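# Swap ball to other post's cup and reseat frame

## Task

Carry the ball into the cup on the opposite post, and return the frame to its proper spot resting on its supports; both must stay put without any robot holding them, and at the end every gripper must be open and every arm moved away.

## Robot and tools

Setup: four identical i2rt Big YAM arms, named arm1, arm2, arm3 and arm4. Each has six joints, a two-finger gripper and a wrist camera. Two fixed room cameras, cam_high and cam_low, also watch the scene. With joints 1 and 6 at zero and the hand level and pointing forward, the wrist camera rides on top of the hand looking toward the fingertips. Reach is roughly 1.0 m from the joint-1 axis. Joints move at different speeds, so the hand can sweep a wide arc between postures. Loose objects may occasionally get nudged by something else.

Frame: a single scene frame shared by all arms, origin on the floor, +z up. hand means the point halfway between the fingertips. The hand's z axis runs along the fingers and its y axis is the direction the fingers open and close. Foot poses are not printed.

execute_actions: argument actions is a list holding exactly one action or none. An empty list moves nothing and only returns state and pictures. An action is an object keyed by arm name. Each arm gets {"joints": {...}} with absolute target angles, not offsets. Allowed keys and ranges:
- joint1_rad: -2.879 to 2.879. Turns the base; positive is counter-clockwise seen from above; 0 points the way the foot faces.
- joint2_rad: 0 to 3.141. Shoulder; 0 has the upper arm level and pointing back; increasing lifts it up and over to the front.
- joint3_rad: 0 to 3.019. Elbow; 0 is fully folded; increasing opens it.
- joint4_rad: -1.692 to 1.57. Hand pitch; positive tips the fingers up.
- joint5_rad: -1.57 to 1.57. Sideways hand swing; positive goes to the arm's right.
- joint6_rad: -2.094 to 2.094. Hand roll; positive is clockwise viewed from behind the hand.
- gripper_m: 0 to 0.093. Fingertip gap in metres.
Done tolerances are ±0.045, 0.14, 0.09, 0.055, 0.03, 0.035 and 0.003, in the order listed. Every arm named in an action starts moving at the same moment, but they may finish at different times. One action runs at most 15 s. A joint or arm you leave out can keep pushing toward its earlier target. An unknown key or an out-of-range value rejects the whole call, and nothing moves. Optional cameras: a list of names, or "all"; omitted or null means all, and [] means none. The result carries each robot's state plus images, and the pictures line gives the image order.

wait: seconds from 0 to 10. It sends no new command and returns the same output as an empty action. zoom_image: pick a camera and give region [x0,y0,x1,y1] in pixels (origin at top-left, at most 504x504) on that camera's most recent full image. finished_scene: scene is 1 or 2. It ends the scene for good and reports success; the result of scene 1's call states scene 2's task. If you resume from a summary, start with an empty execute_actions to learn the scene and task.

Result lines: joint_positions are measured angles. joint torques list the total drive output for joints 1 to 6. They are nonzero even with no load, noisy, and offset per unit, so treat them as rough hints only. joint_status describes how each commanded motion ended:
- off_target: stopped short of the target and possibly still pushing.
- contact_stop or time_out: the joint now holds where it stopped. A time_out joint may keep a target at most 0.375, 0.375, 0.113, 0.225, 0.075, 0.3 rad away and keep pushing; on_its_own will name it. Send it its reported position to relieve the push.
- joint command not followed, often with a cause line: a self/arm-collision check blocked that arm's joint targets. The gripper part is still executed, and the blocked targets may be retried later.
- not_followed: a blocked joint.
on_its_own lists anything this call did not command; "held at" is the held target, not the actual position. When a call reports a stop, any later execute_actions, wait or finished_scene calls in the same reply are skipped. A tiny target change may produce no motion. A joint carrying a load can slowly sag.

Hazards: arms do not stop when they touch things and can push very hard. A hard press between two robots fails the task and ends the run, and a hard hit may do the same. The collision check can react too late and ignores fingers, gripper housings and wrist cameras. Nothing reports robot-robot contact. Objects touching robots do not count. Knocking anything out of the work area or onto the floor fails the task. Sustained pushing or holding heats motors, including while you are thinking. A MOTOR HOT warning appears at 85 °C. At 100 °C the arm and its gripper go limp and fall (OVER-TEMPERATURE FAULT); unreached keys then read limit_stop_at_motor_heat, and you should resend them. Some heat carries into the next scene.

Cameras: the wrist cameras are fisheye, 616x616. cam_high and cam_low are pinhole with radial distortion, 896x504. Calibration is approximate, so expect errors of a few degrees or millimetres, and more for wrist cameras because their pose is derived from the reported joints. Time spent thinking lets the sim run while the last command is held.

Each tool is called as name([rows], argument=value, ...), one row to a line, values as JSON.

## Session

execute_actions([
  {"arm1":{"joints":{"joint1_rad":0,"joint2_rad":1.57,"joint3_rad":1.0,"joint4_rad":-0.85,"joint5_rad":0,"joint6_rad":0}},"arm2":{"joints":{"joint1_rad":0,"joint2_rad":1.57,"joint3_rad":1.0,"joint4_rad":-0.85,"joint5_rad":0,"joint6_rad":0}},"arm3":{"joints":{"joint1_rad":0,"joint2_rad":1.57,"joint3_rad":1.0,"joint4_rad":-0.85,"joint5_rad":0,"joint6_rad":0}},"arm4":{"joints":{"joint1_rad":0,"joint2_rad":1.6,"joint3_rad":1.1,"joint4_rad":0.55,"joint5_rad":0,"joint6_rad":0}}},
])

Scene clock: 1.90 s.
Joint torques (N m, as the arm reports them, + toward a larger angle): arm1=[  0.24 -11.64   7.31   1.38  -0.34   0.01] | arm2=[-0.08 -9.17  9.07  1.27  0.05 -0.11] | arm3=[ -2.47 -10.74   7.22   1.24  -0.12   0.28] | arm4=[  0.29 -17.69  10.06   2.95  -0.12   0.13]
arm1.joint_positions: joint1_rad=-0.004 joint2_rad=+1.559 joint3_rad=+0.994 joint4_rad=-0.868 joint5_rad=+0.003 joint6_rad=-0.008 gripper_m=+0.094
arm1.joint_status: all done
arm1.hand: x=+1.0083 y=-0.0187 z=+0.8506 quat_wxyz=(+0.000, -0.997, -0.026, +0.066) (m; scene frame)
arm2.joint_positions: joint1_rad=+0.010 joint2_rad=+1.559 joint3_rad=+0.984 joint4_rad=-0.869 joint5_rad=-0.005 joint6_rad=+0.010 gripper_m=+0.095
arm2.joint_status: all done
arm2.hand: x=-0.4980 y=+0.8836 z=+0.8780 quat_wxyz=(-0.061, -0.493, -0.867, +0.034) (m; scene frame)
arm3.joint_positions: joint1_rad=+0.003 joint2_rad=+1.560 joint3_rad=+0.984 joint4_rad=-0.860 joint5_rad=+0.001 joint6_rad=-0.015 gripper_m=+0.094
arm3.joint_status: all done
arm3.hand: x=-0.4886 y=-0.8860 z=+0.8361 quat_wxyz=(-0.061, +0.486, -0.871, -0.034) (m; scene frame)
arm4.joint_positions: joint1_rad=+0.001 joint2_rad=+1.607 joint3_rad=+1.107 joint4_rad=+0.521 joint5_rad=+0.003 joint6_rad=-0.010 gripper_m=+0.095
arm4.joint_status: all done
arm4.hand: x=+0.3615 y=+0.6824 z=+1.1561 quat_wxyz=(-0.344, -0.607, -0.337, +0.633) (m; scene frame)
pictures: arm1_cam_wrist, arm2_cam_wrist, arm3_cam_wrist, arm4_cam_wrist, cam_high, cam_low
camera_calibration (this result's frames):
arm1_cam_wrist: T_world_to_cam=[[-0.0525335, 0.998054, 0.0335793, 0.0379909], [0.87749, 0.0300834, 0.478651, -1.286], [0.47671, 0.0546108, -0.877363, 0.387722], [0, 0, 0, 1]] pos_world=[0.945619, -0.0204035, 0.954444]
arm2_cam_wrist: T_world_to_cam=[[-0.860848, -0.508824, 0.00618079, 0.0157705], [-0.444263, 0.757433, 0.478461, -1.3104], [-0.248134, 0.409136, -0.878087, 0.406821], [0, 0, 0, 1]] pos_world=[-0.46764, 0.834119, 0.984102]
arm3_cam_wrist: T_world_to_cam=[[0.847379, -0.530931, 0.00776866, -0.0651818], [-0.472619, -0.747481, 0.466802, -1.27536], [-0.242033, -0.39923, -0.884328, 0.38854], [0, 0, 0, 1]] pos_world=[-0.453485, -0.832796, 0.939443]
arm4_cam_wrist: T_world_to_cam=[[-0.844759, 0.535144, -0.00146065, -0.0552237], [0.293587, 0.461161, -0.837339, 0.556378], [-0.447424, -0.707779, -0.546682, 1.39759], [0, 0, 0, 1]] pos_world=[0.415319, 0.762158, 1.22983]
Images, in order (width x height): arm1_cam_wrist 616x616, arm2_cam_wrist 616x616, arm3_cam_wrist 616x616, arm4_cam_wrist 616x616, cam_high 896x504, cam_low 896x504.

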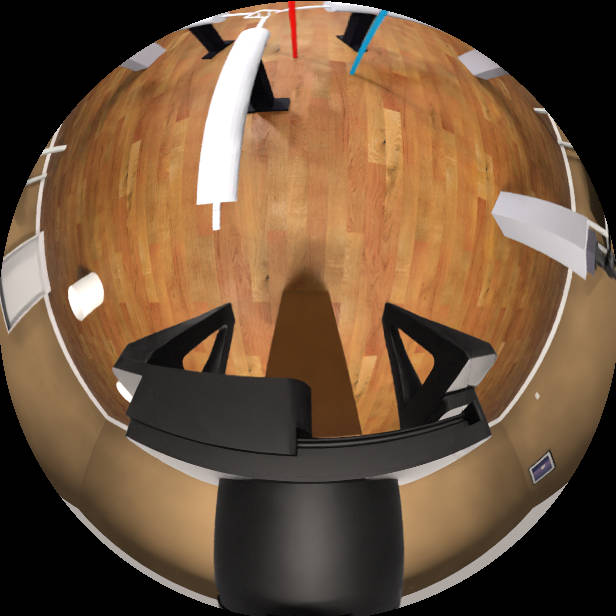

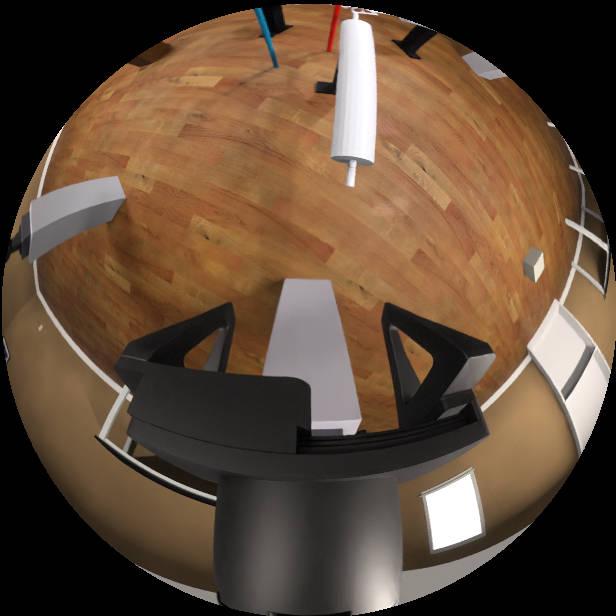

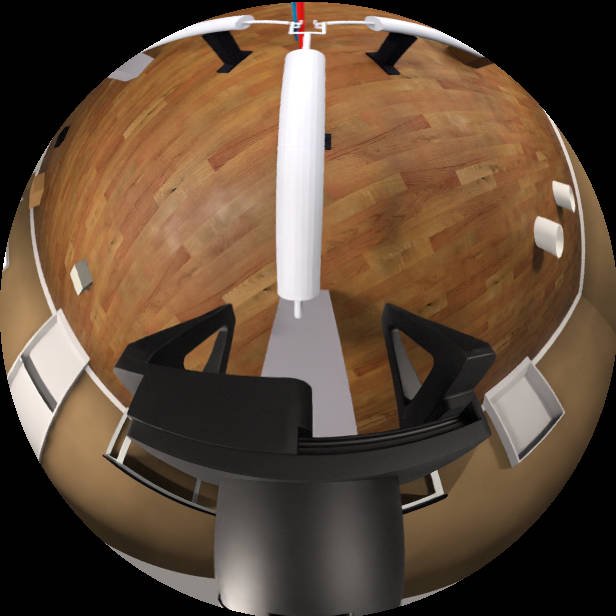

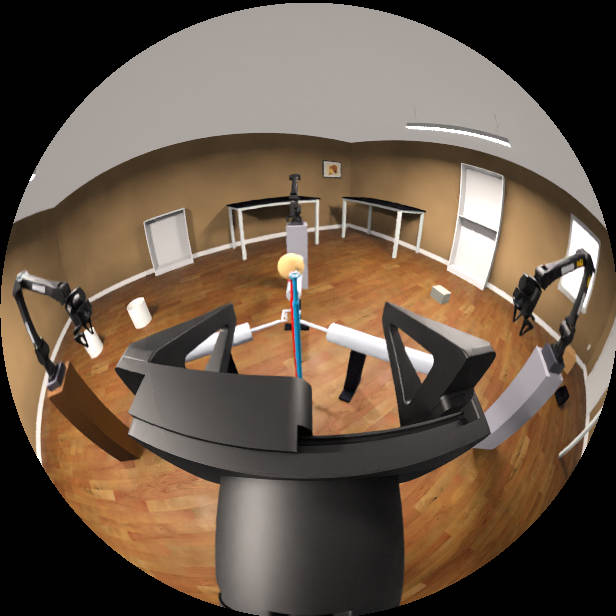

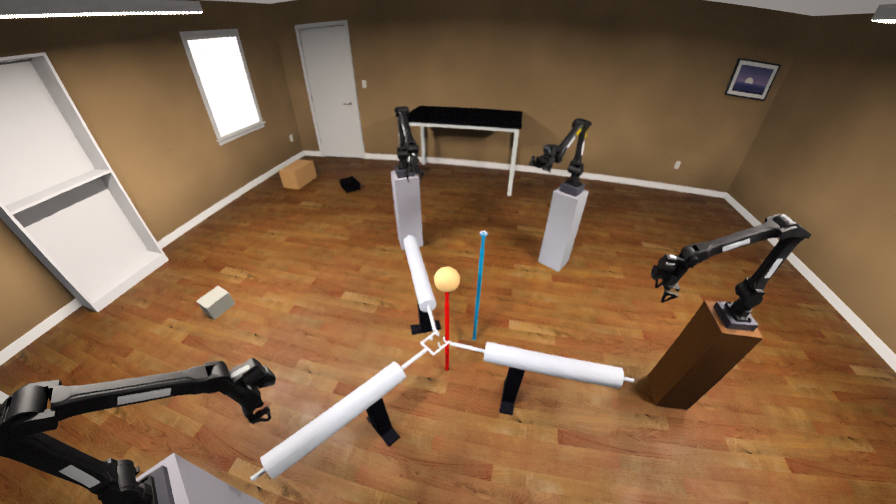

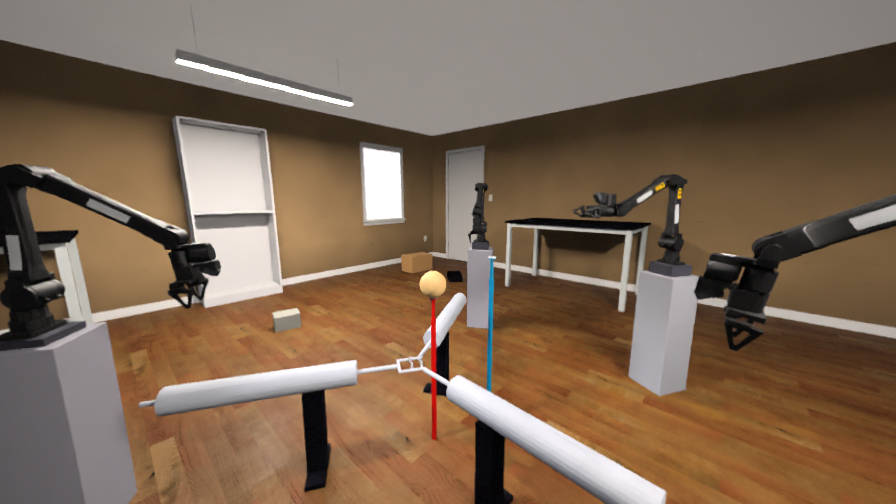

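execute_actions([
  {"arm1":{"joints":{"joint1_rad":0.405,"joint2_rad":2.33,"joint3_rad":1.21,"joint4_rad":-0.28,"joint6_rad":0.48}},"arm2":{"joints":{"joint1_rad":-0.19,"joint2_rad":2.47,"joint3_rad":1.45,"joint4_rad":-0.36,"joint6_rad":-0.135}},"arm3":{"joints":{"joint1_rad":0.085,"joint2_rad":2.27,"joint3_rad":0.395,"joint4_rad":0.49,"joint6_rad":0.07}}},
], cameras=["arm1_cam_wrist","arm2_cam_wrist","arm3_cam_wrist","cam_low","cam_high"])

zoom_image(camera="cam_high", region=[400, 220, 520, 380])

zoom_image(camera="cam_low", region=[380, 245, 520, 445])

Scene clock: 16.43 s.
Joint torques (N m, as the arm reports them, + toward a larger angle): arm1=[  0.16 -19.94   4.61   1.3   -0.12  -0.01] | arm2=[  1.41 -18.46   6.04   1.17  -0.07  -0.11] | arm3=[-1.93 -8.44 -1.82  1.44 -0.09  0.27] | arm4=[  0.31 -17.65  10.08   2.95  -0.12   0.13]
arm1.joint_positions: joint1_rad=+0.403 joint2_rad=+2.344 joint3_rad=+1.196 joint4_rad=-0.297 joint5_rad=-0.001 joint6_rad=+0.472 gripper_m=+0.094
arm1.joint_status: all done
arm1.hand: x=+0.9815 y=-0.2277 z=+0.5500 quat_wxyz=(-0.028, -0.998, +0.010, +0.053) (m; scene frame)
arm2.joint_positions: joint1_rad=-0.202 joint2_rad=+2.499 joint3_rad=+1.432 joint4_rad=-0.375 joint5_rad=-0.002 joint6_rad=-0.125 gripper_m=+0.095
arm2.joint_status: all done
arm2.hand: x=-0.5340 y=+0.7026 z=+0.5468 quat_wxyz=(-0.055, -0.526, -0.847, +0.045) (m; scene frame)
arm3.joint_positions: joint1_rad=+0.083 joint2_rad=+2.257 joint3_rad=+0.397 joint4_rad=+0.479 joint5_rad=+0.000 joint6_rad=+0.055 gripper_m=+0.094
arm3.joint_status: all done
arm3.hand: x=-0.6066 y=-1.0323 z=+0.5500 quat_wxyz=(-0.081, +0.489, -0.867, -0.053) (m; scene frame)
arm4.joint_positions: joint1_rad=+0.001 joint2_rad=+1.607 joint3_rad=+1.107 joint4_rad=+0.521 joint5_rad=+0.003 joint6_rad=-0.010 gripper_m=+0.095
arm4.joint_status: not commanded
arm4.hand: x=+0.3615 y=+0.6824 z=+1.1561 quat_wxyz=(-0.344, -0.607, -0.337, +0.633) (m; scene frame)
pictures: arm1_cam_wrist, arm2_cam_wrist, arm3_cam_wrist, cam_high, cam_low
camera_calibration (this result's frames):
arm1_cam_wrist: T_world_to_cam=[[0.0161314, 0.999486, -0.0277075, 0.22189], [0.86505, -0.0000540749, 0.501685, -1.11967], [0.501426, -0.0320612, -0.864606, 0.0971786], [0, 0, 0, 1]] pos_world=[0.916263, -0.218721, 0.651891]
arm2_cam_wrist: T_world_to_cam=[[-0.897951, -0.439387, 0.0249531, -0.18415], [-0.375608, 0.794691, 0.47685, -1.0195], [-0.229351, 0.418815, -0.878631, 0.184601], [0, 0, 0, 1]] pos_world=[-0.505952, 0.651962, 0.65294]
arm3_cam_wrist: T_world_to_cam=[[0.853034, -0.521828, -0.00534535, -0.0206655], [-0.472278, -0.776311, 0.417486, -1.30935], [-0.222006, -0.353606, -0.908667, 0.121176], [0, 0, 0, 1]] pos_world=[-0.573846, -0.984396, 0.656634]
Images, in order (width x height): arm1_cam_wrist 616x616, arm2_cam_wrist 616x616, arm3_cam_wrist 616x616, cam_high 896x504, cam_low 896x504.

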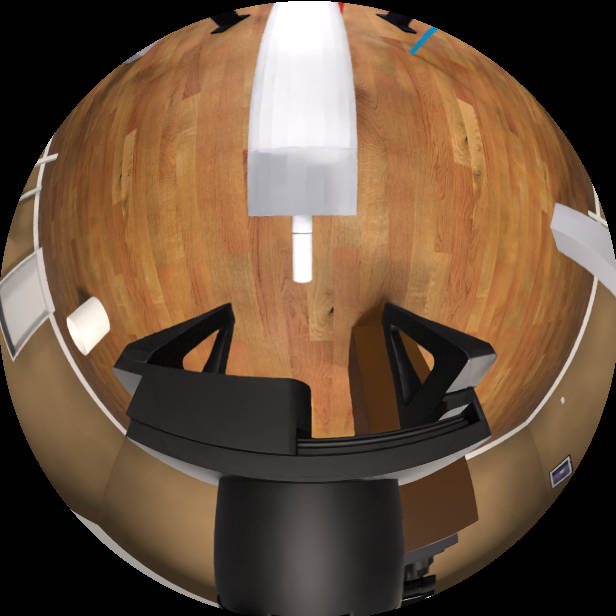

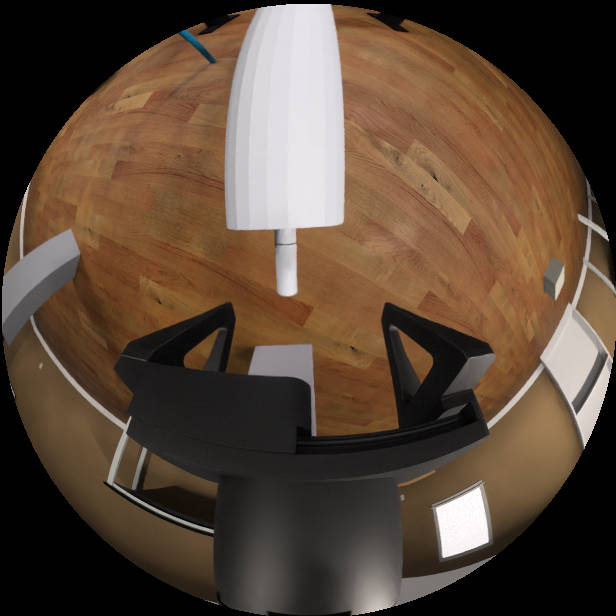

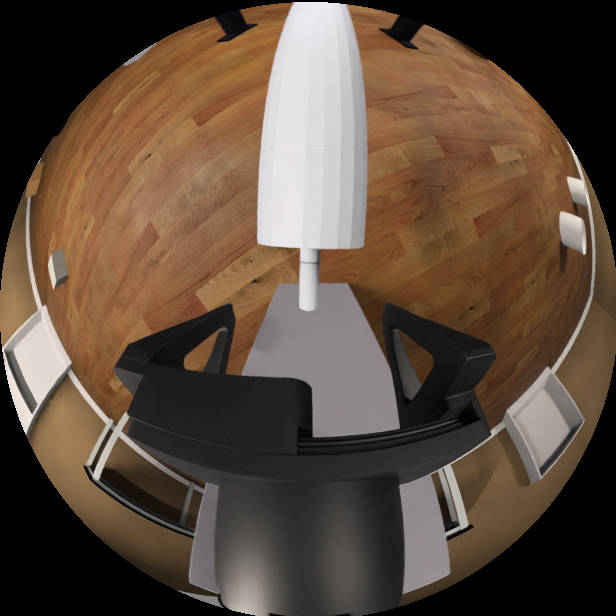

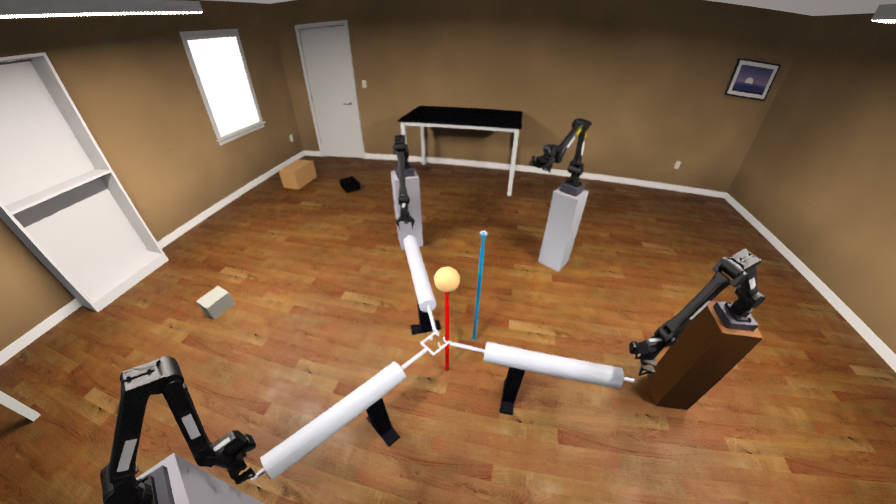

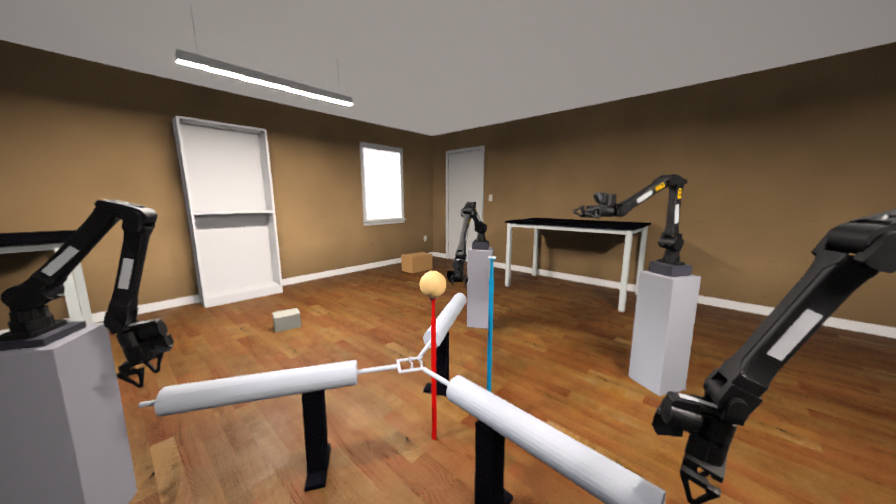

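Region (400, 220, 520, 380) of cam_high's 896x504 image, scaled by 3.150, with more detail than that image has; it fills the left 378 columns of this view, and the rest is white.

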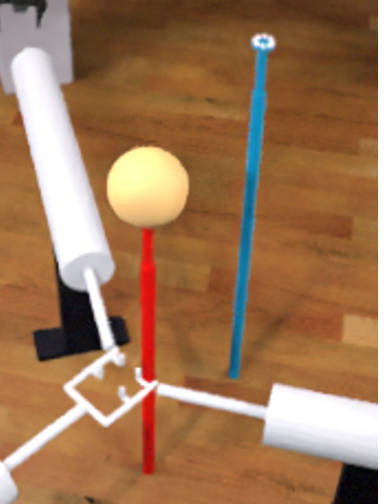

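Region (380, 245, 520, 445) of cam_low's 896x504 image, scaled by 2.520, with more detail than that image has; it fills the left 353 columns of this view, and the rest is white.

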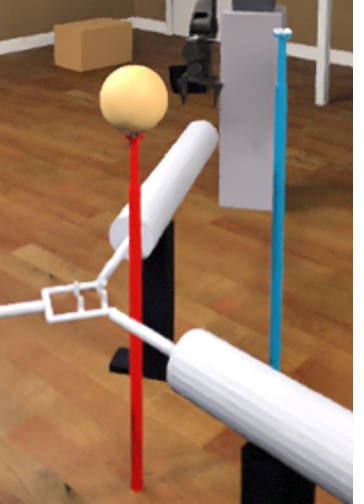

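execute_actions([
  {"arm1":{"joints":{"joint1_rad":0.428,"joint2_rad":2.5,"joint3_rad":1.25}},"arm2":{"joints":{"joint1_rad":-0.163,"joint2_rad":2.61,"joint6_rad":-0.1}},"arm3":{"joints":{"joint2_rad":2.5,"joint3_rad":0.43,"joint4_rad":0.58}}},
], cameras=[])

execute_actions([
  {"arm1":{"joints":{"joint2_rad":2.645,"joint3_rad":1.375}},"arm2":{"joints":{"joint2_rad":2.74,"joint3_rad":1.585}},"arm3":{"joints":{"joint2_rad":2.66,"joint3_rad":0.51,"joint4_rad":0.68}}},
], cameras=[])

execute_actions([
  {"arm1":{"joints":{"joint4_rad":-0.12,"gripper_m":0.06}},"arm2":{"joints":{"joint4_rad":-0.225,"gripper_m":0.06}},"arm3":{"joints":{"joint2_rad":2.785,"joint3_rad":0.61,"joint4_rad":0.76,"gripper_m":0.06}}},
], cameras=["arm1_cam_wrist","arm2_cam_wrist","arm3_cam_wrist","cam_low"])

Scene clock: 25.10 s.
Joint torques (N m, as the arm reports them, + toward a larger angle): arm1=[  0.28 -18.86   3.17   0.78  -0.12   0.  ] | arm2=[  0.94 -16.8    4.48   1.01  -0.06   0.08] | arm3=[-2.05 -9.34 -3.79  1.07 -0.1   0.28] | arm4=[  0.31 -17.67  10.09   2.94  -0.12   0.13]
arm1.joint_positions: joint1_rad=+0.426 joint2_rad=+2.500 joint3_rad=+1.244 joint4_rad=-0.288 joint5_rad=-0.001 joint6_rad=+0.472 gripper_m=+0.094
arm1.joint_status: all done
arm1.hand: x=+1.0158 y=-0.2238 z=+0.4821 quat_wxyz=(-0.006, -1.000, -0.001, +0.008) (m; scene frame)
arm2.joint_positions: joint1_rad=-0.171 joint2_rad=+2.613 joint3_rad=+1.436 joint4_rad=-0.374 joint5_rad=-0.002 joint6_rad=-0.110 gripper_m=+0.095
arm2.joint_status: all done
arm2.hand: x=-0.5332 y=+0.7514 z=+0.4862 quat_wxyz=(-0.013, -0.520, -0.854, +0.011) (m; scene frame)
arm3.joint_positions: joint1_rad=+0.083 joint2_rad=+2.497 joint3_rad=+0.441 joint4_rad=+0.572 joint5_rad=+0.000 joint6_rad=+0.055 gripper_m=+0.094
arm3.joint_status: all done
arm3.hand: x=-0.6270 y=-1.0706 z=+0.4980 quat_wxyz=(-0.038, +0.491, -0.870, -0.025) (m; scene frame)
arm4.joint_positions: joint1_rad=+0.001 joint2_rad=+1.607 joint3_rad=+1.107 joint4_rad=+0.521 joint5_rad=+0.003 joint6_rad=-0.010 gripper_m=+0.095
arm4.joint_status: not commanded
arm4.hand: x=+0.3615 y=+0.6824 z=+1.1561 quat_wxyz=(-0.344, -0.607, -0.337, +0.633) (m; scene frame)
pictures: none
No camera images: the call's "cameras" was empty. Leave "cameras" out to get every camera's image.

Scene clock: 26.00 s.
Joint torques (N m, as the arm reports them, + toward a larger angle): arm1=[  0.17 -18.6    3.07   0.83  -0.12   0.  ] | arm2=[  1.   -16.19   5.1    0.84  -0.06   0.08] | arm3=[-1.92 -9.39 -4.24  1.14 -0.09  0.28] | arm4=[  0.3  -17.66  10.08   2.94  -0.12   0.13]
arm1.joint_positions: joint1_rad=+0.426 joint2_rad=+2.630 joint3_rad=+1.369 joint4_rad=-0.288 joint5_rad=-0.001 joint6_rad=+0.472 gripper_m=+0.094
arm1.joint_status: all done
arm1.hand: x=+1.0011 y=-0.2315 z=+0.4354 quat_wxyz=(-0.005, -1.000, -0.001, +0.006) (m; scene frame)
arm2.joint_positions: joint1_rad=-0.171 joint2_rad=+2.727 joint3_rad=+1.568 joint4_rad=-0.371 joint5_rad=-0.002 joint6_rad=-0.110 gripper_m=+0.095
arm2.joint_status: all done
arm2.hand: x=-0.5246 y=+0.7284 z=+0.4473 quat_wxyz=(-0.022, -0.520, -0.854, +0.018) (m; scene frame)
arm3.joint_positions: joint1_rad=+0.083 joint2_rad=+2.652 joint3_rad=+0.522 joint4_rad=+0.671 joint5_rad=+0.000 joint6_rad=+0.055 gripper_m=+0.094
arm3.joint_status: all done
arm3.hand: x=-0.6249 y=-1.0664 z=+0.4575 quat_wxyz=(-0.048, +0.491, -0.869, -0.032) (m; scene frame)
arm4.joint_positions: joint1_rad=+0.001 joint2_rad=+1.607 joint3_rad=+1.107 joint4_rad=+0.521 joint5_rad=+0.003 joint6_rad=-0.010 gripper_m=+0.095
arm4.joint_status: not commanded
arm4.hand: x=+0.3615 y=+0.6824 z=+1.1561 quat_wxyz=(-0.344, -0.607, -0.337, +0.633) (m; scene frame)
pictures: none
No camera images: the call's "cameras" was empty. Leave "cameras" out to get every camera's image.

Scene clock: 26.83 s.
Joint torques (N m, as the arm reports them, + toward a larger angle): arm1=[  0.19 -18.79   3.3    1.45  -0.12  -0.01] | arm2=[  0.89 -16.4    5.21   1.38  -0.06   0.1 ] | arm3=[-2.04 -9.4  -4.16  1.35 -0.1   0.27] | arm4=[  0.33 -17.67  10.07   2.94  -0.12   0.13]
arm1.joint_positions: joint1_rad=+0.426 joint2_rad=+2.630 joint3_rad=+1.369 joint4_rad=-0.138 joint5_rad=-0.001 joint6_rad=+0.472 gripper_m=+0.060
arm1.joint_status: all done
arm1.hand: x=+0.9686 y=-0.2482 z=+0.4387 quat_wxyz=(-0.039, -0.997, -0.001, +0.073) (m; scene frame)
arm2.joint_positions: joint1_rad=-0.171 joint2_rad=+2.727 joint3_rad=+1.568 joint4_rad=-0.245 joint5_rad=-0.002 joint6_rad=-0.110 gripper_m=+0.060
arm2.joint_status: all done
arm2.hand: x=-0.5136 y=+0.6998 z=+0.4509 quat_wxyz=(-0.071, -0.518, -0.850, +0.056) (m; scene frame)
arm3.joint_positions: joint1_rad=+0.083 joint2_rad=+2.773 joint3_rad=+0.620 joint4_rad=+0.750 joint5_rad=+0.000 joint6_rad=+0.056 gripper_m=+0.060
arm3.joint_status: all done
arm3.hand: x=-0.6167 y=-1.0507 z=+0.4193 quat_wxyz=(-0.072, +0.490, -0.868, -0.047) (m; scene frame)
arm4.joint_positions: joint1_rad=+0.001 joint2_rad=+1.607 joint3_rad=+1.107 joint4_rad=+0.521 joint5_rad=+0.003 joint6_rad=-0.010 gripper_m=+0.095
arm4.joint_status: not commanded
arm4.hand: x=+0.3615 y=+0.6824 z=+1.1561 quat_wxyz=(-0.344, -0.607, -0.337, +0.633) (m; scene frame)
pictures: arm1_cam_wrist, arm2_cam_wrist, arm3_cam_wrist, cam_low
camera_calibration (this result's frames):
arm1_cam_wrist: T_world_to_cam=[[-0.00741656, 0.998784, -0.0487464, 0.27138], [0.884676, 0.0292779, 0.465286, -1.04837], [0.466147, -0.039674, -0.883817, 0.0475316], [0, 0, 0, 1]] pos_world=[0.907321, -0.23847, 0.543028]
arm2_cam_wrist: T_world_to_cam=[[-0.890541, -0.454073, 0.0274747, -0.151696], [-0.396511, 0.804414, 0.442376, -0.965895], [-0.222972, 0.38306, -0.896409, 0.142516], [0, 0, 0, 1]] pos_world=[-0.486302, 0.653507, 0.559209]
arm3_cam_wrist: T_world_to_cam=[[0.852815, -0.522197, -0.00402315, -0.0234368], [-0.467994, -0.767668, 0.437799, -1.27068], [-0.231706, -0.371479, -0.899064, -0.0350585], [0, 0, 0, 1]] pos_world=[-0.582808, -1.00072, 0.52469]
Images, in order (width x height): arm1_cam_wrist 616x616, arm2_cam_wrist 616x616, arm3_cam_wrist 616x616, cam_low 896x504.

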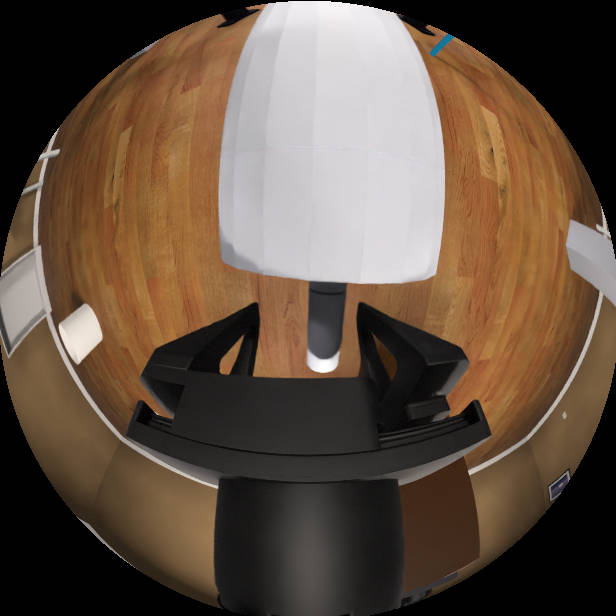

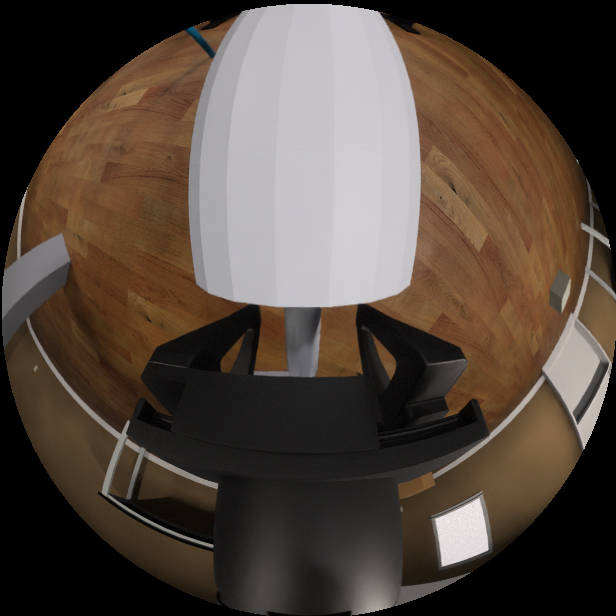

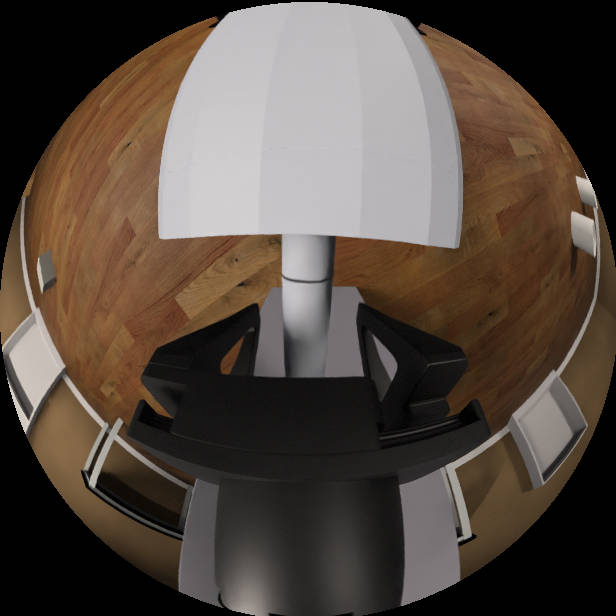

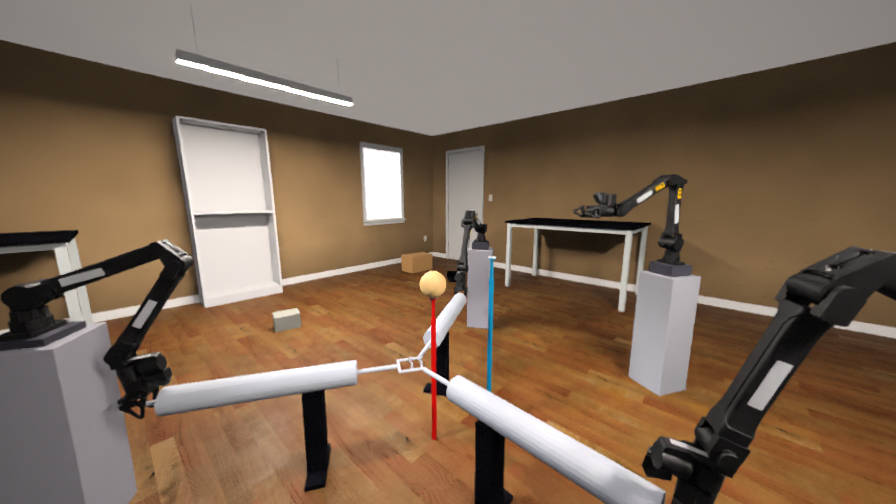

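execute_actions([
  {"arm1":{"joints":{"joint1_rad":0.412,"joint2_rad":2.685}},"arm2":{"joints":{"joint2_rad":2.78}}},
], cameras=[])

execute_actions([
  {"arm1":{"joints":{"gripper_m":0}},"arm2":{"joints":{"gripper_m":0}},"arm3":{"joints":{"gripper_m":0}}},
], cameras=["arm1_cam_wrist","arm2_cam_wrist"])

Scene clock: 32.73 s.
Joint torques (N m, as the arm reports them, + toward a larger angle): arm1=[ -0.45 -17.85   3.06   1.33  -0.12  -0.01] | arm2=[  1.13 -15.82   5.     1.23  -0.06   0.07] | arm3=[-1.97 -9.28 -4.19  1.35 -0.09  0.28] | arm4=[  0.34 -17.63  10.07   2.94  -0.12   0.12]
arm1.joint_positions: joint1_rad=+0.417 joint2_rad=+2.660 joint3_rad=+1.369 joint4_rad=-0.136 joint5_rad=-0.001 joint6_rad=+0.472 gripper_m=+0.060
arm1.joint_status: all done
arm1.hand: x=+0.9792 y=-0.2375 z=+0.4234 quat_wxyz=(-0.033, -0.998, +0.003, +0.060) (m; scene frame)
arm2.joint_positions: joint1_rad=-0.171 joint2_rad=+2.763 joint3_rad=+1.568 joint4_rad=-0.243 joint5_rad=-0.002 joint6_rad=-0.110 gripper_m=+0.060
arm2.joint_status: all done
arm2.hand: x=-0.5200 y=+0.7163 z=+0.4305 quat_wxyz=(-0.058, -0.519, -0.852, +0.046) (m; scene frame)
arm3.joint_positions: joint1_rad=+0.083 joint2_rad=+2.773 joint3_rad=+0.620 joint4_rad=+0.750 joint5_rad=+0.000 joint6_rad=+0.056 gripper_m=+0.060
arm3.joint_status: not commanded
arm3.hand: x=-0.6167 y=-1.0507 z=+0.4193 quat_wxyz=(-0.072, +0.490, -0.868, -0.047) (m; scene frame)
arm4.joint_positions: joint1_rad=+0.001 joint2_rad=+1.607 joint3_rad=+1.107 joint4_rad=+0.521 joint5_rad=+0.003 joint6_rad=-0.010 gripper_m=+0.095
arm4.joint_status: not commanded
arm4.hand: x=+0.3615 y=+0.6824 z=+1.1561 quat_wxyz=(-0.344, -0.607, -0.337, +0.633) (m; scene frame)
pictures: none
No camera images: the call's "cameras" was empty. Leave "cameras" out to get every camera's image.

Scene clock: 33.37 s.
Joint torques (N m, as the arm reports them, + toward a larger angle): arm1=[ -0.35 -17.89   3.04   1.28  -0.06  -0.1 ] | arm2=[  0.99 -15.98   4.85   1.19  -0.1    0.  ] | arm3=[-2.07 -9.28 -4.19  1.34 -0.12  0.27] | arm4=[  0.31 -17.67  10.07   2.95  -0.12   0.13]
arm1.joint_positions: joint1_rad=+0.417 joint2_rad=+2.660 joint3_rad=+1.369 joint4_rad=-0.135 joint5_rad=-0.002 joint6_rad=+0.482 gripper_m=+0.018
arm1.joint_status: gripper_m off_target (ended at +0.018, target +0.000)
arm1.hand: x=+0.9791 y=-0.2379 z=+0.4234 quat_wxyz=(-0.034, -0.998, +0.008, +0.060) (m; scene frame)
arm2.joint_positions: joint1_rad=-0.171 joint2_rad=+2.763 joint3_rad=+1.568 joint4_rad=-0.242 joint5_rad=-0.001 joint6_rad=-0.102 gripper_m=+0.018
arm2.joint_status: gripper_m off_target (ended at +0.018, target +0.000)
arm2.hand: x=-0.5200 y=+0.7161 z=+0.4305 quat_wxyz=(-0.058, -0.523, -0.849, +0.046) (m; scene frame)
arm3.joint_positions: joint1_rad=+0.083 joint2_rad=+2.773 joint3_rad=+0.620 joint4_rad=+0.750 joint5_rad=+0.001 joint6_rad=+0.056 gripper_m=+0.017
arm3.joint_status: gripper_m off_target (ended at +0.017, target +0.000)
arm3.hand: x=-0.6165 y=-1.0507 z=+0.4194 quat_wxyz=(-0.072, +0.489, -0.868, -0.047) (m; scene frame)
arm4.joint_positions: joint1_rad=+0.001 joint2_rad=+1.607 joint3_rad=+1.107 joint4_rad=+0.521 joint5_rad=+0.003 joint6_rad=-0.010 gripper_m=+0.095
arm4.joint_status: not commanded
arm4.hand: x=+0.3615 y=+0.6824 z=+1.1561 quat_wxyz=(-0.344, -0.607, -0.337, +0.633) (m; scene frame)
pictures: arm1_cam_wrist, arm2_cam_wrist
camera_calibration (this result's frames):
arm1_cam_wrist: T_world_to_cam=[[0.0119484, 0.999167, -0.0390322, 0.237452], [0.872844, 0.00862275, 0.487922, -1.05377], [0.487852, -0.0398989, -0.872014, 0.00317796], [0, 0, 0, 1]] pos_world=[0.91539, -0.228041, 0.526198]
arm2_cam_wrist: T_world_to_cam=[[-0.894092, -0.447267, 0.0234801, -0.154485], [-0.384548, 0.79348, 0.471713, -0.971128], [-0.229613, 0.412726, -0.88144, 0.0854123], [0, 0, 0, 1]] pos_world=[-0.491958, 0.666222, 0.537007]
Images, in order (width x height): arm1_cam_wrist 616x616, arm2_cam_wrist 616x616.

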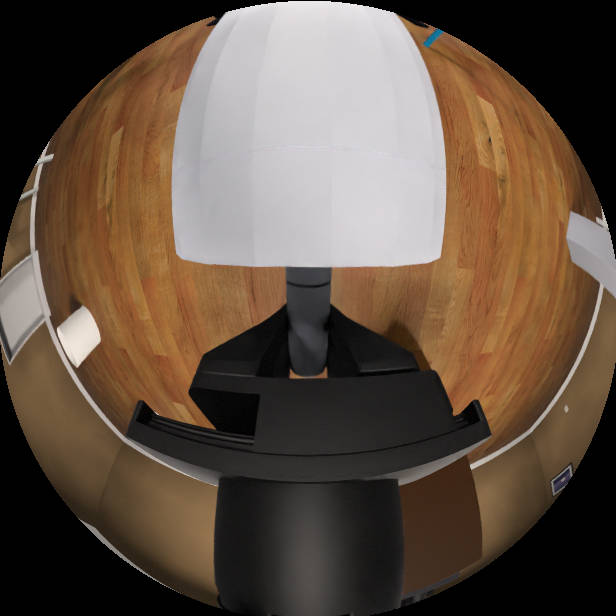

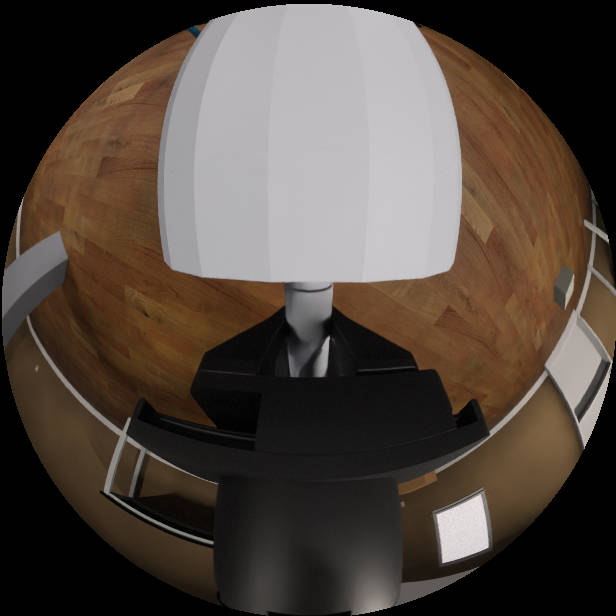

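execute_actions([
  {"arm1":{"joints":{"joint1_rad":0.417,"joint2_rad":2.485,"joint3_rad":1.275,"joint4_rad":-0.19}},"arm2":{"joints":{"joint2_rad":2.585,"joint3_rad":1.485,"joint4_rad":-0.305,"joint6_rad":-0.09}},"arm3":{"joints":{"joint2_rad":2.565,"joint3_rad":0.48,"joint4_rad":0.695}}},
], cameras=[])

execute_actions([
  {"arm1":{"joints":{"joint1_rad":0.388,"joint2_rad":2.31,"joint3_rad":1.185,"joint4_rad":-0.272,"joint6_rad":0.45}},"arm2":{"joints":{"joint1_rad":-0.15,"joint2_rad":2.41,"joint3_rad":1.357,"joint4_rad":-0.352}},"arm3":{"joints":{"joint1_rad":0.122,"joint2_rad":2.25,"joint3_rad":0.39,"joint4_rad":0.48,"joint6_rad":0.1}}},
], cameras=[])

execute_actions([
  {"arm1":{"joints":{"joint1_rad":0.36,"joint2_rad":2.16,"joint3_rad":1.133,"joint4_rad":-0.368,"joint6_rad":0.425}},"arm2":{"joints":{"joint1_rad":-0.142,"joint2_rad":2.25,"joint3_rad":1.26,"joint4_rad":-0.41,"joint6_rad":-0.075}},"arm3":{"joints":{"joint1_rad":0.152,"joint2_rad":1.94,"joint3_rad":0.362,"joint4_rad":0.205,"joint6_rad":0.13}}},
], cameras=[])

execute_actions([
  {"arm1":{"joints":{"joint1_rad":0.34,"joint2_rad":2.005,"joint3_rad":1.112,"joint4_rad":-0.498,"joint6_rad":0.40}},"arm2":{"joints":{"joint1_rad":-0.138,"joint2_rad":2.09,"joint3_rad":1.203,"joint4_rad":-0.51}},"arm3":{"joints":{"joint1_rad":0.176,"joint2_rad":1.615,"joint3_rad":0.385,"joint4_rad":-0.125,"joint6_rad":0.153}},"arm4":{"joints":{"joint1_rad":-0.15}}},
], cameras=["arm4_cam_wrist","cam_high","cam_low"])

zoom_image(camera="cam_low", region=[385, 265, 465, 335])

zoom_image(camera="cam_high", region=[405, 260, 485, 330])

zoom_image(camera="arm4_cam_wrist", region=[190, 240, 300, 330])

Scene clock: 54.67 s.
Joint torques (N m, as the arm reports them, + toward a larger angle): arm1=[ -0.04 -21.76   3.24   0.47  -0.07  -0.14] | arm2=[  0.65 -19.86   4.18   0.28  -0.17   0.  ] | arm3=[ -1.96 -12.22  -4.49   0.93  -0.17   0.27] | arm4=[  0.32 -17.67  10.08   2.94  -0.12   0.13]
arm1.joint_positions: joint1_rad=+0.419 joint2_rad=+2.514 joint3_rad=+1.271 joint4_rad=-0.181 joint5_rad=-0.002 joint6_rad=+0.486 gripper_m=+0.018
arm1.joint_status: all done
arm1.hand: x=+0.9810 y=-0.2373 z=+0.4816 quat_wxyz=(-0.034, -0.997, +0.010, +0.062) (m; scene frame)
arm2.joint_positions: joint1_rad=-0.162 joint2_rad=+2.632 joint3_rad=+1.479 joint4_rad=-0.293 joint5_rad=+0.000 joint6_rad=-0.091 gripper_m=+0.018
arm2.joint_status: all done
arm2.hand: x=-0.5160 y=+0.7192 z=+0.4848 quat_wxyz=(-0.054, -0.524, -0.849, +0.043) (m; scene frame)
arm3.joint_positions: joint1_rad=+0.083 joint2_rad=+2.589 joint3_rad=+0.499 joint4_rad=+0.694 joint5_rad=+0.002 joint6_rad=+0.058 gripper_m=+0.017
arm3.joint_status: all done
arm3.hand: x=-0.6151 y=-1.0488 z=+0.4747 quat_wxyz=(-0.075, +0.489, -0.868, -0.048) (m; scene frame)
arm4.joint_positions: joint1_rad=+0.001 joint2_rad=+1.607 joint3_rad=+1.107 joint4_rad=+0.521 joint5_rad=+0.003 joint6_rad=-0.010 gripper_m=+0.095
arm4.joint_status: not commanded
arm4.hand: x=+0.3615 y=+0.6824 z=+1.1561 quat_wxyz=(-0.344, -0.607, -0.337, +0.633) (m; scene frame)
pictures: none
No camera images: the call's "cameras" was empty. Leave "cameras" out to get every camera's image.

Scene clock: 55.63 s.
Joint torques (N m, as the arm reports them, + toward a larger angle): arm1=[ -0.13 -20.73   3.99   0.62   0.03  -0.15] | arm2=[  1.4  -19.32   4.9    0.49  -0.16   0.03] | arm3=[ -0.96 -12.04  -2.34   0.89  -0.21   0.31] | arm4=[  0.33 -17.67  10.08   2.95  -0.12   0.13]
arm1.joint_positions: joint1_rad=+0.391 joint2_rad=+2.335 joint3_rad=+1.179 joint4_rad=-0.268 joint5_rad=-0.004 joint6_rad=+0.457 gripper_m=+0.018
arm1.joint_status: all done
arm1.hand: x=+0.9785 y=-0.2227 z=+0.5524 quat_wxyz=(-0.034, -0.997, +0.009, +0.062) (m; scene frame)
arm2.joint_positions: joint1_rad=-0.160 joint2_rad=+2.453 joint3_rad=+1.348 joint4_rad=-0.347 joint5_rad=+0.001 joint6_rad=-0.091 gripper_m=+0.018
arm2.joint_status: all done
arm2.hand: x=-0.5199 y=+0.7328 z=+0.5552 quat_wxyz=(-0.052, -0.523, -0.850, +0.041) (m; scene frame)
arm3.joint_positions: joint1_rad=+0.108 joint2_rad=+2.282 joint3_rad=+0.399 joint4_rad=+0.480 joint5_rad=+0.003 joint6_rad=+0.082 gripper_m=+0.017
arm3.joint_status: all done
arm3.hand: x=-0.6153 y=-1.0367 z=+0.5444 quat_wxyz=(-0.071, +0.489, -0.868, -0.048) (m; scene frame)
arm4.joint_positions: joint1_rad=+0.001 joint2_rad=+1.607 joint3_rad=+1.107 joint4_rad=+0.521 joint5_rad=+0.003 joint6_rad=-0.010 gripper_m=+0.095
arm4.joint_status: not commanded
arm4.hand: x=+0.3615 y=+0.6824 z=+1.1561 quat_wxyz=(-0.344, -0.607, -0.337, +0.633) (m; scene frame)
pictures: none
No camera images: the call's "cameras" was empty. Leave "cameras" out to get every camera's image.

Scene clock: 56.60 s.
Joint torques (N m, as the arm reports them, + toward a larger angle): arm1=[ -0.33 -20.08   4.76   0.63   0.08  -0.12] | arm2=[  1.15 -19.04   5.6    0.5   -0.21   0.06] | arm3=[ -1.   -10.63   0.28   0.78  -0.23   0.31] | arm4=[  0.31 -17.67  10.08   2.96  -0.12   0.13]
arm1.joint_positions: joint1_rad=+0.363 joint2_rad=+2.186 joint3_rad=+1.125 joint4_rad=-0.364 joint5_rad=-0.005 joint6_rad=+0.429 gripper_m=+0.018
arm1.joint_status: all done
arm1.hand: x=+0.9768 y=-0.2076 z=+0.6122 quat_wxyz=(-0.032, -0.998, +0.008, +0.062) (m; scene frame)
arm2.joint_positions: joint1_rad=-0.152 joint2_rad=+2.294 joint3_rad=+1.249 joint4_rad=-0.408 joint5_rad=+0.002 joint6_rad=-0.083 gripper_m=+0.018
arm2.joint_status: all done
arm2.hand: x=-0.5216 y=+0.7484 z=+0.6165 quat_wxyz=(-0.051, -0.523, -0.850, +0.041) (m; scene frame)
arm3.joint_positions: joint1_rad=+0.138 joint2_rad=+1.969 joint3_rad=+0.359 joint4_rad=+0.207 joint5_rad=+0.004 joint6_rad=+0.112 gripper_m=+0.017
arm3.joint_status: all done
arm3.hand: x=-0.6162 y=-1.0220 z=+0.6065 quat_wxyz=(-0.070, +0.489, -0.868, -0.050) (m; scene frame)
arm4.joint_positions: joint1_rad=+0.001 joint2_rad=+1.607 joint3_rad=+1.107 joint4_rad=+0.521 joint5_rad=+0.003 joint6_rad=-0.010 gripper_m=+0.095
arm4.joint_status: not commanded
arm4.hand: x=+0.3615 y=+0.6824 z=+1.1561 quat_wxyz=(-0.344, -0.607, -0.337, +0.633) (m; scene frame)
pictures: none
No camera images: the call's "cameras" was empty. Leave "cameras" out to get every camera's image.

Scene clock: 57.77 s.
Joint torques (N m, as the arm reports them, + toward a larger angle): arm1=[ -0.06 -19.02   5.88   0.77   0.12  -0.14] | arm2=[  1.05 -17.22   6.78   0.75  -0.14   0.02] | arm3=[-1.05 -9.4   3.61  0.76 -0.25  0.3 ] | arm4=[  0.42 -17.65  10.06   2.95  -0.03   0.12]
arm1.joint_positions: joint1_rad=+0.341 joint2_rad=+2.028 joint3_rad=+1.100 joint4_rad=-0.499 joint5_rad=-0.006 joint6_rad=+0.406 gripper_m=+0.018
arm1.joint_status: all done
arm1.hand: x=+0.9754 y=-0.1958 z=+0.6794 quat_wxyz=(-0.031, -0.998, +0.008, +0.061) (m; scene frame)
arm2.joint_positions: joint1_rad=-0.146 joint2_rad=+2.133 joint3_rad=+1.186 joint4_rad=-0.514 joint5_rad=+0.000 joint6_rad=-0.076 gripper_m=+0.018
arm2.joint_status: all done
arm2.hand: x=-0.5226 y=+0.7621 z=+0.6821 quat_wxyz=(-0.049, -0.523, -0.850, +0.038) (m; scene frame)
arm3.joint_positions: joint1_rad=+0.162 joint2_rad=+1.643 joint3_rad=+0.366 joint4_rad=-0.123 joint5_rad=+0.004 joint6_rad=+0.136 gripper_m=+0.017
arm3.joint_status: all done
arm3.hand: x=-0.6169 y=-1.0088 z=+0.6728 quat_wxyz=(-0.070, +0.489, -0.868, -0.052) (m; scene frame)
arm4.joint_positions: joint1_rad=-0.151 joint2_rad=+1.607 joint3_rad=+1.107 joint4_rad=+0.521 joint5_rad=+0.002 joint6_rad=-0.009 gripper_m=+0.095
arm4.joint_status: all done
arm4.hand: x=+0.2782 y=+0.7445 z=+1.1559 quat_wxyz=(-0.296, -0.631, -0.289, +0.656) (m; scene frame)
pictures: arm4_cam_wrist, cam_high, cam_low
camera_calibration (this result's frames):
arm4_cam_wrist: T_world_to_cam=[[-0.754887, 0.655834, -0.00516068, -0.269348], [0.361952, 0.410031, -0.837177, 0.570887], [-0.546933, -0.633842, -0.546908, 1.37707], [0, 0, 0, 1]] pos_world=[0.343207, 0.815413, 1.22968]
Images, in order (width x height): arm4_cam_wrist 616x616, cam_high 896x504, cam_low 896x504.

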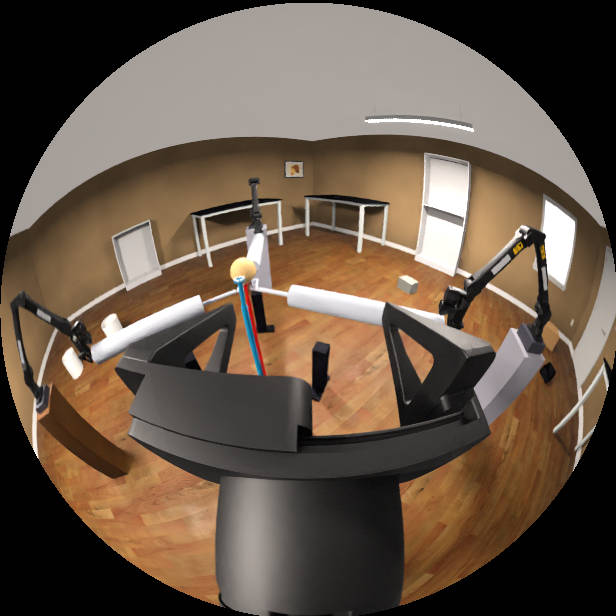

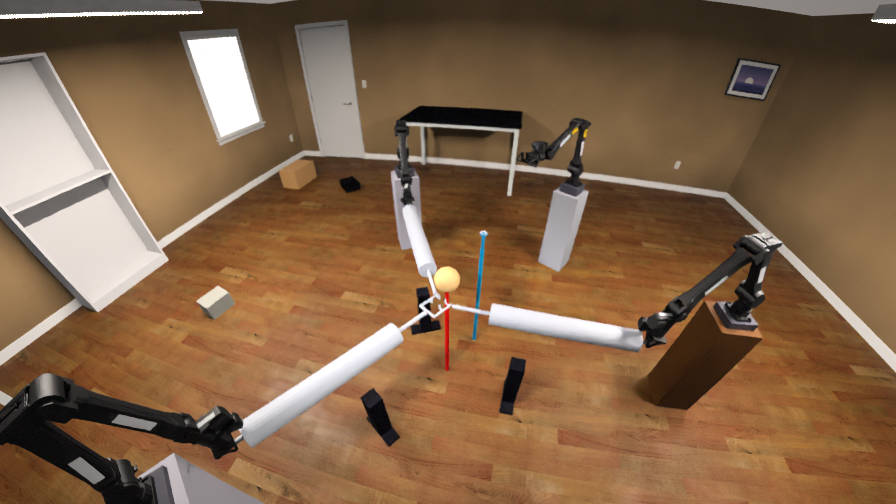

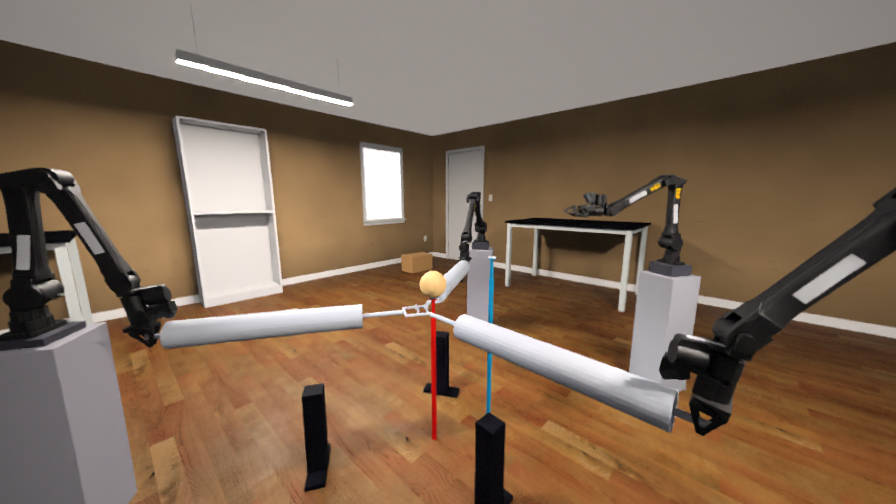

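Region (385, 265, 465, 335) of cam_low's 896x504 image, scaled by 6.300, with more detail than that image has; it fills the top 441 rows of this view, and the rest is white.

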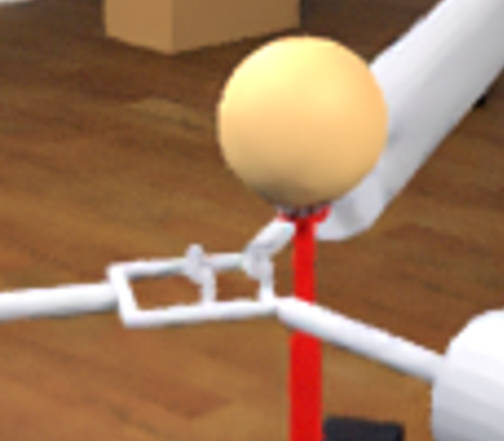

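Region (405, 260, 485, 330) of cam_high's 896x504 image, scaled by 6.300, with more detail than that image has; it fills the top 441 rows of this view, and the rest is white.

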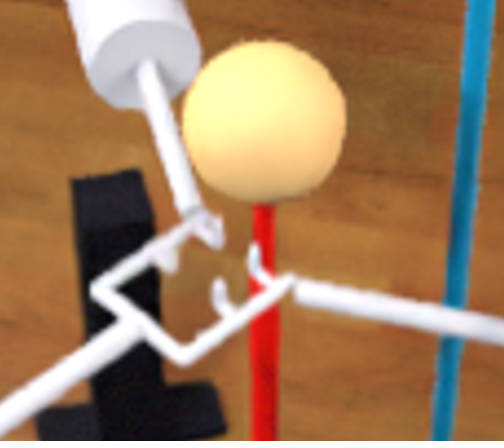

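Region (190, 240, 300, 330) of arm4_cam_wrist's 616x616 image, scaled by 4.582, with more detail than that image has; it fills the top 412 rows of this view, and the rest is white.

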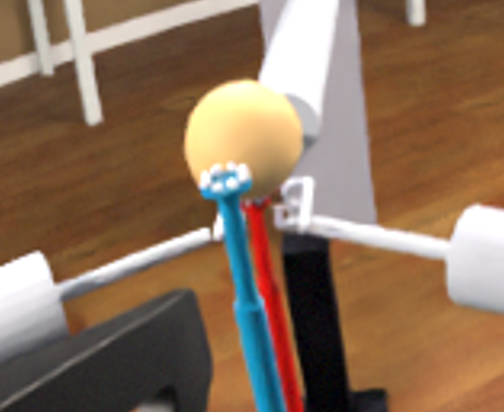

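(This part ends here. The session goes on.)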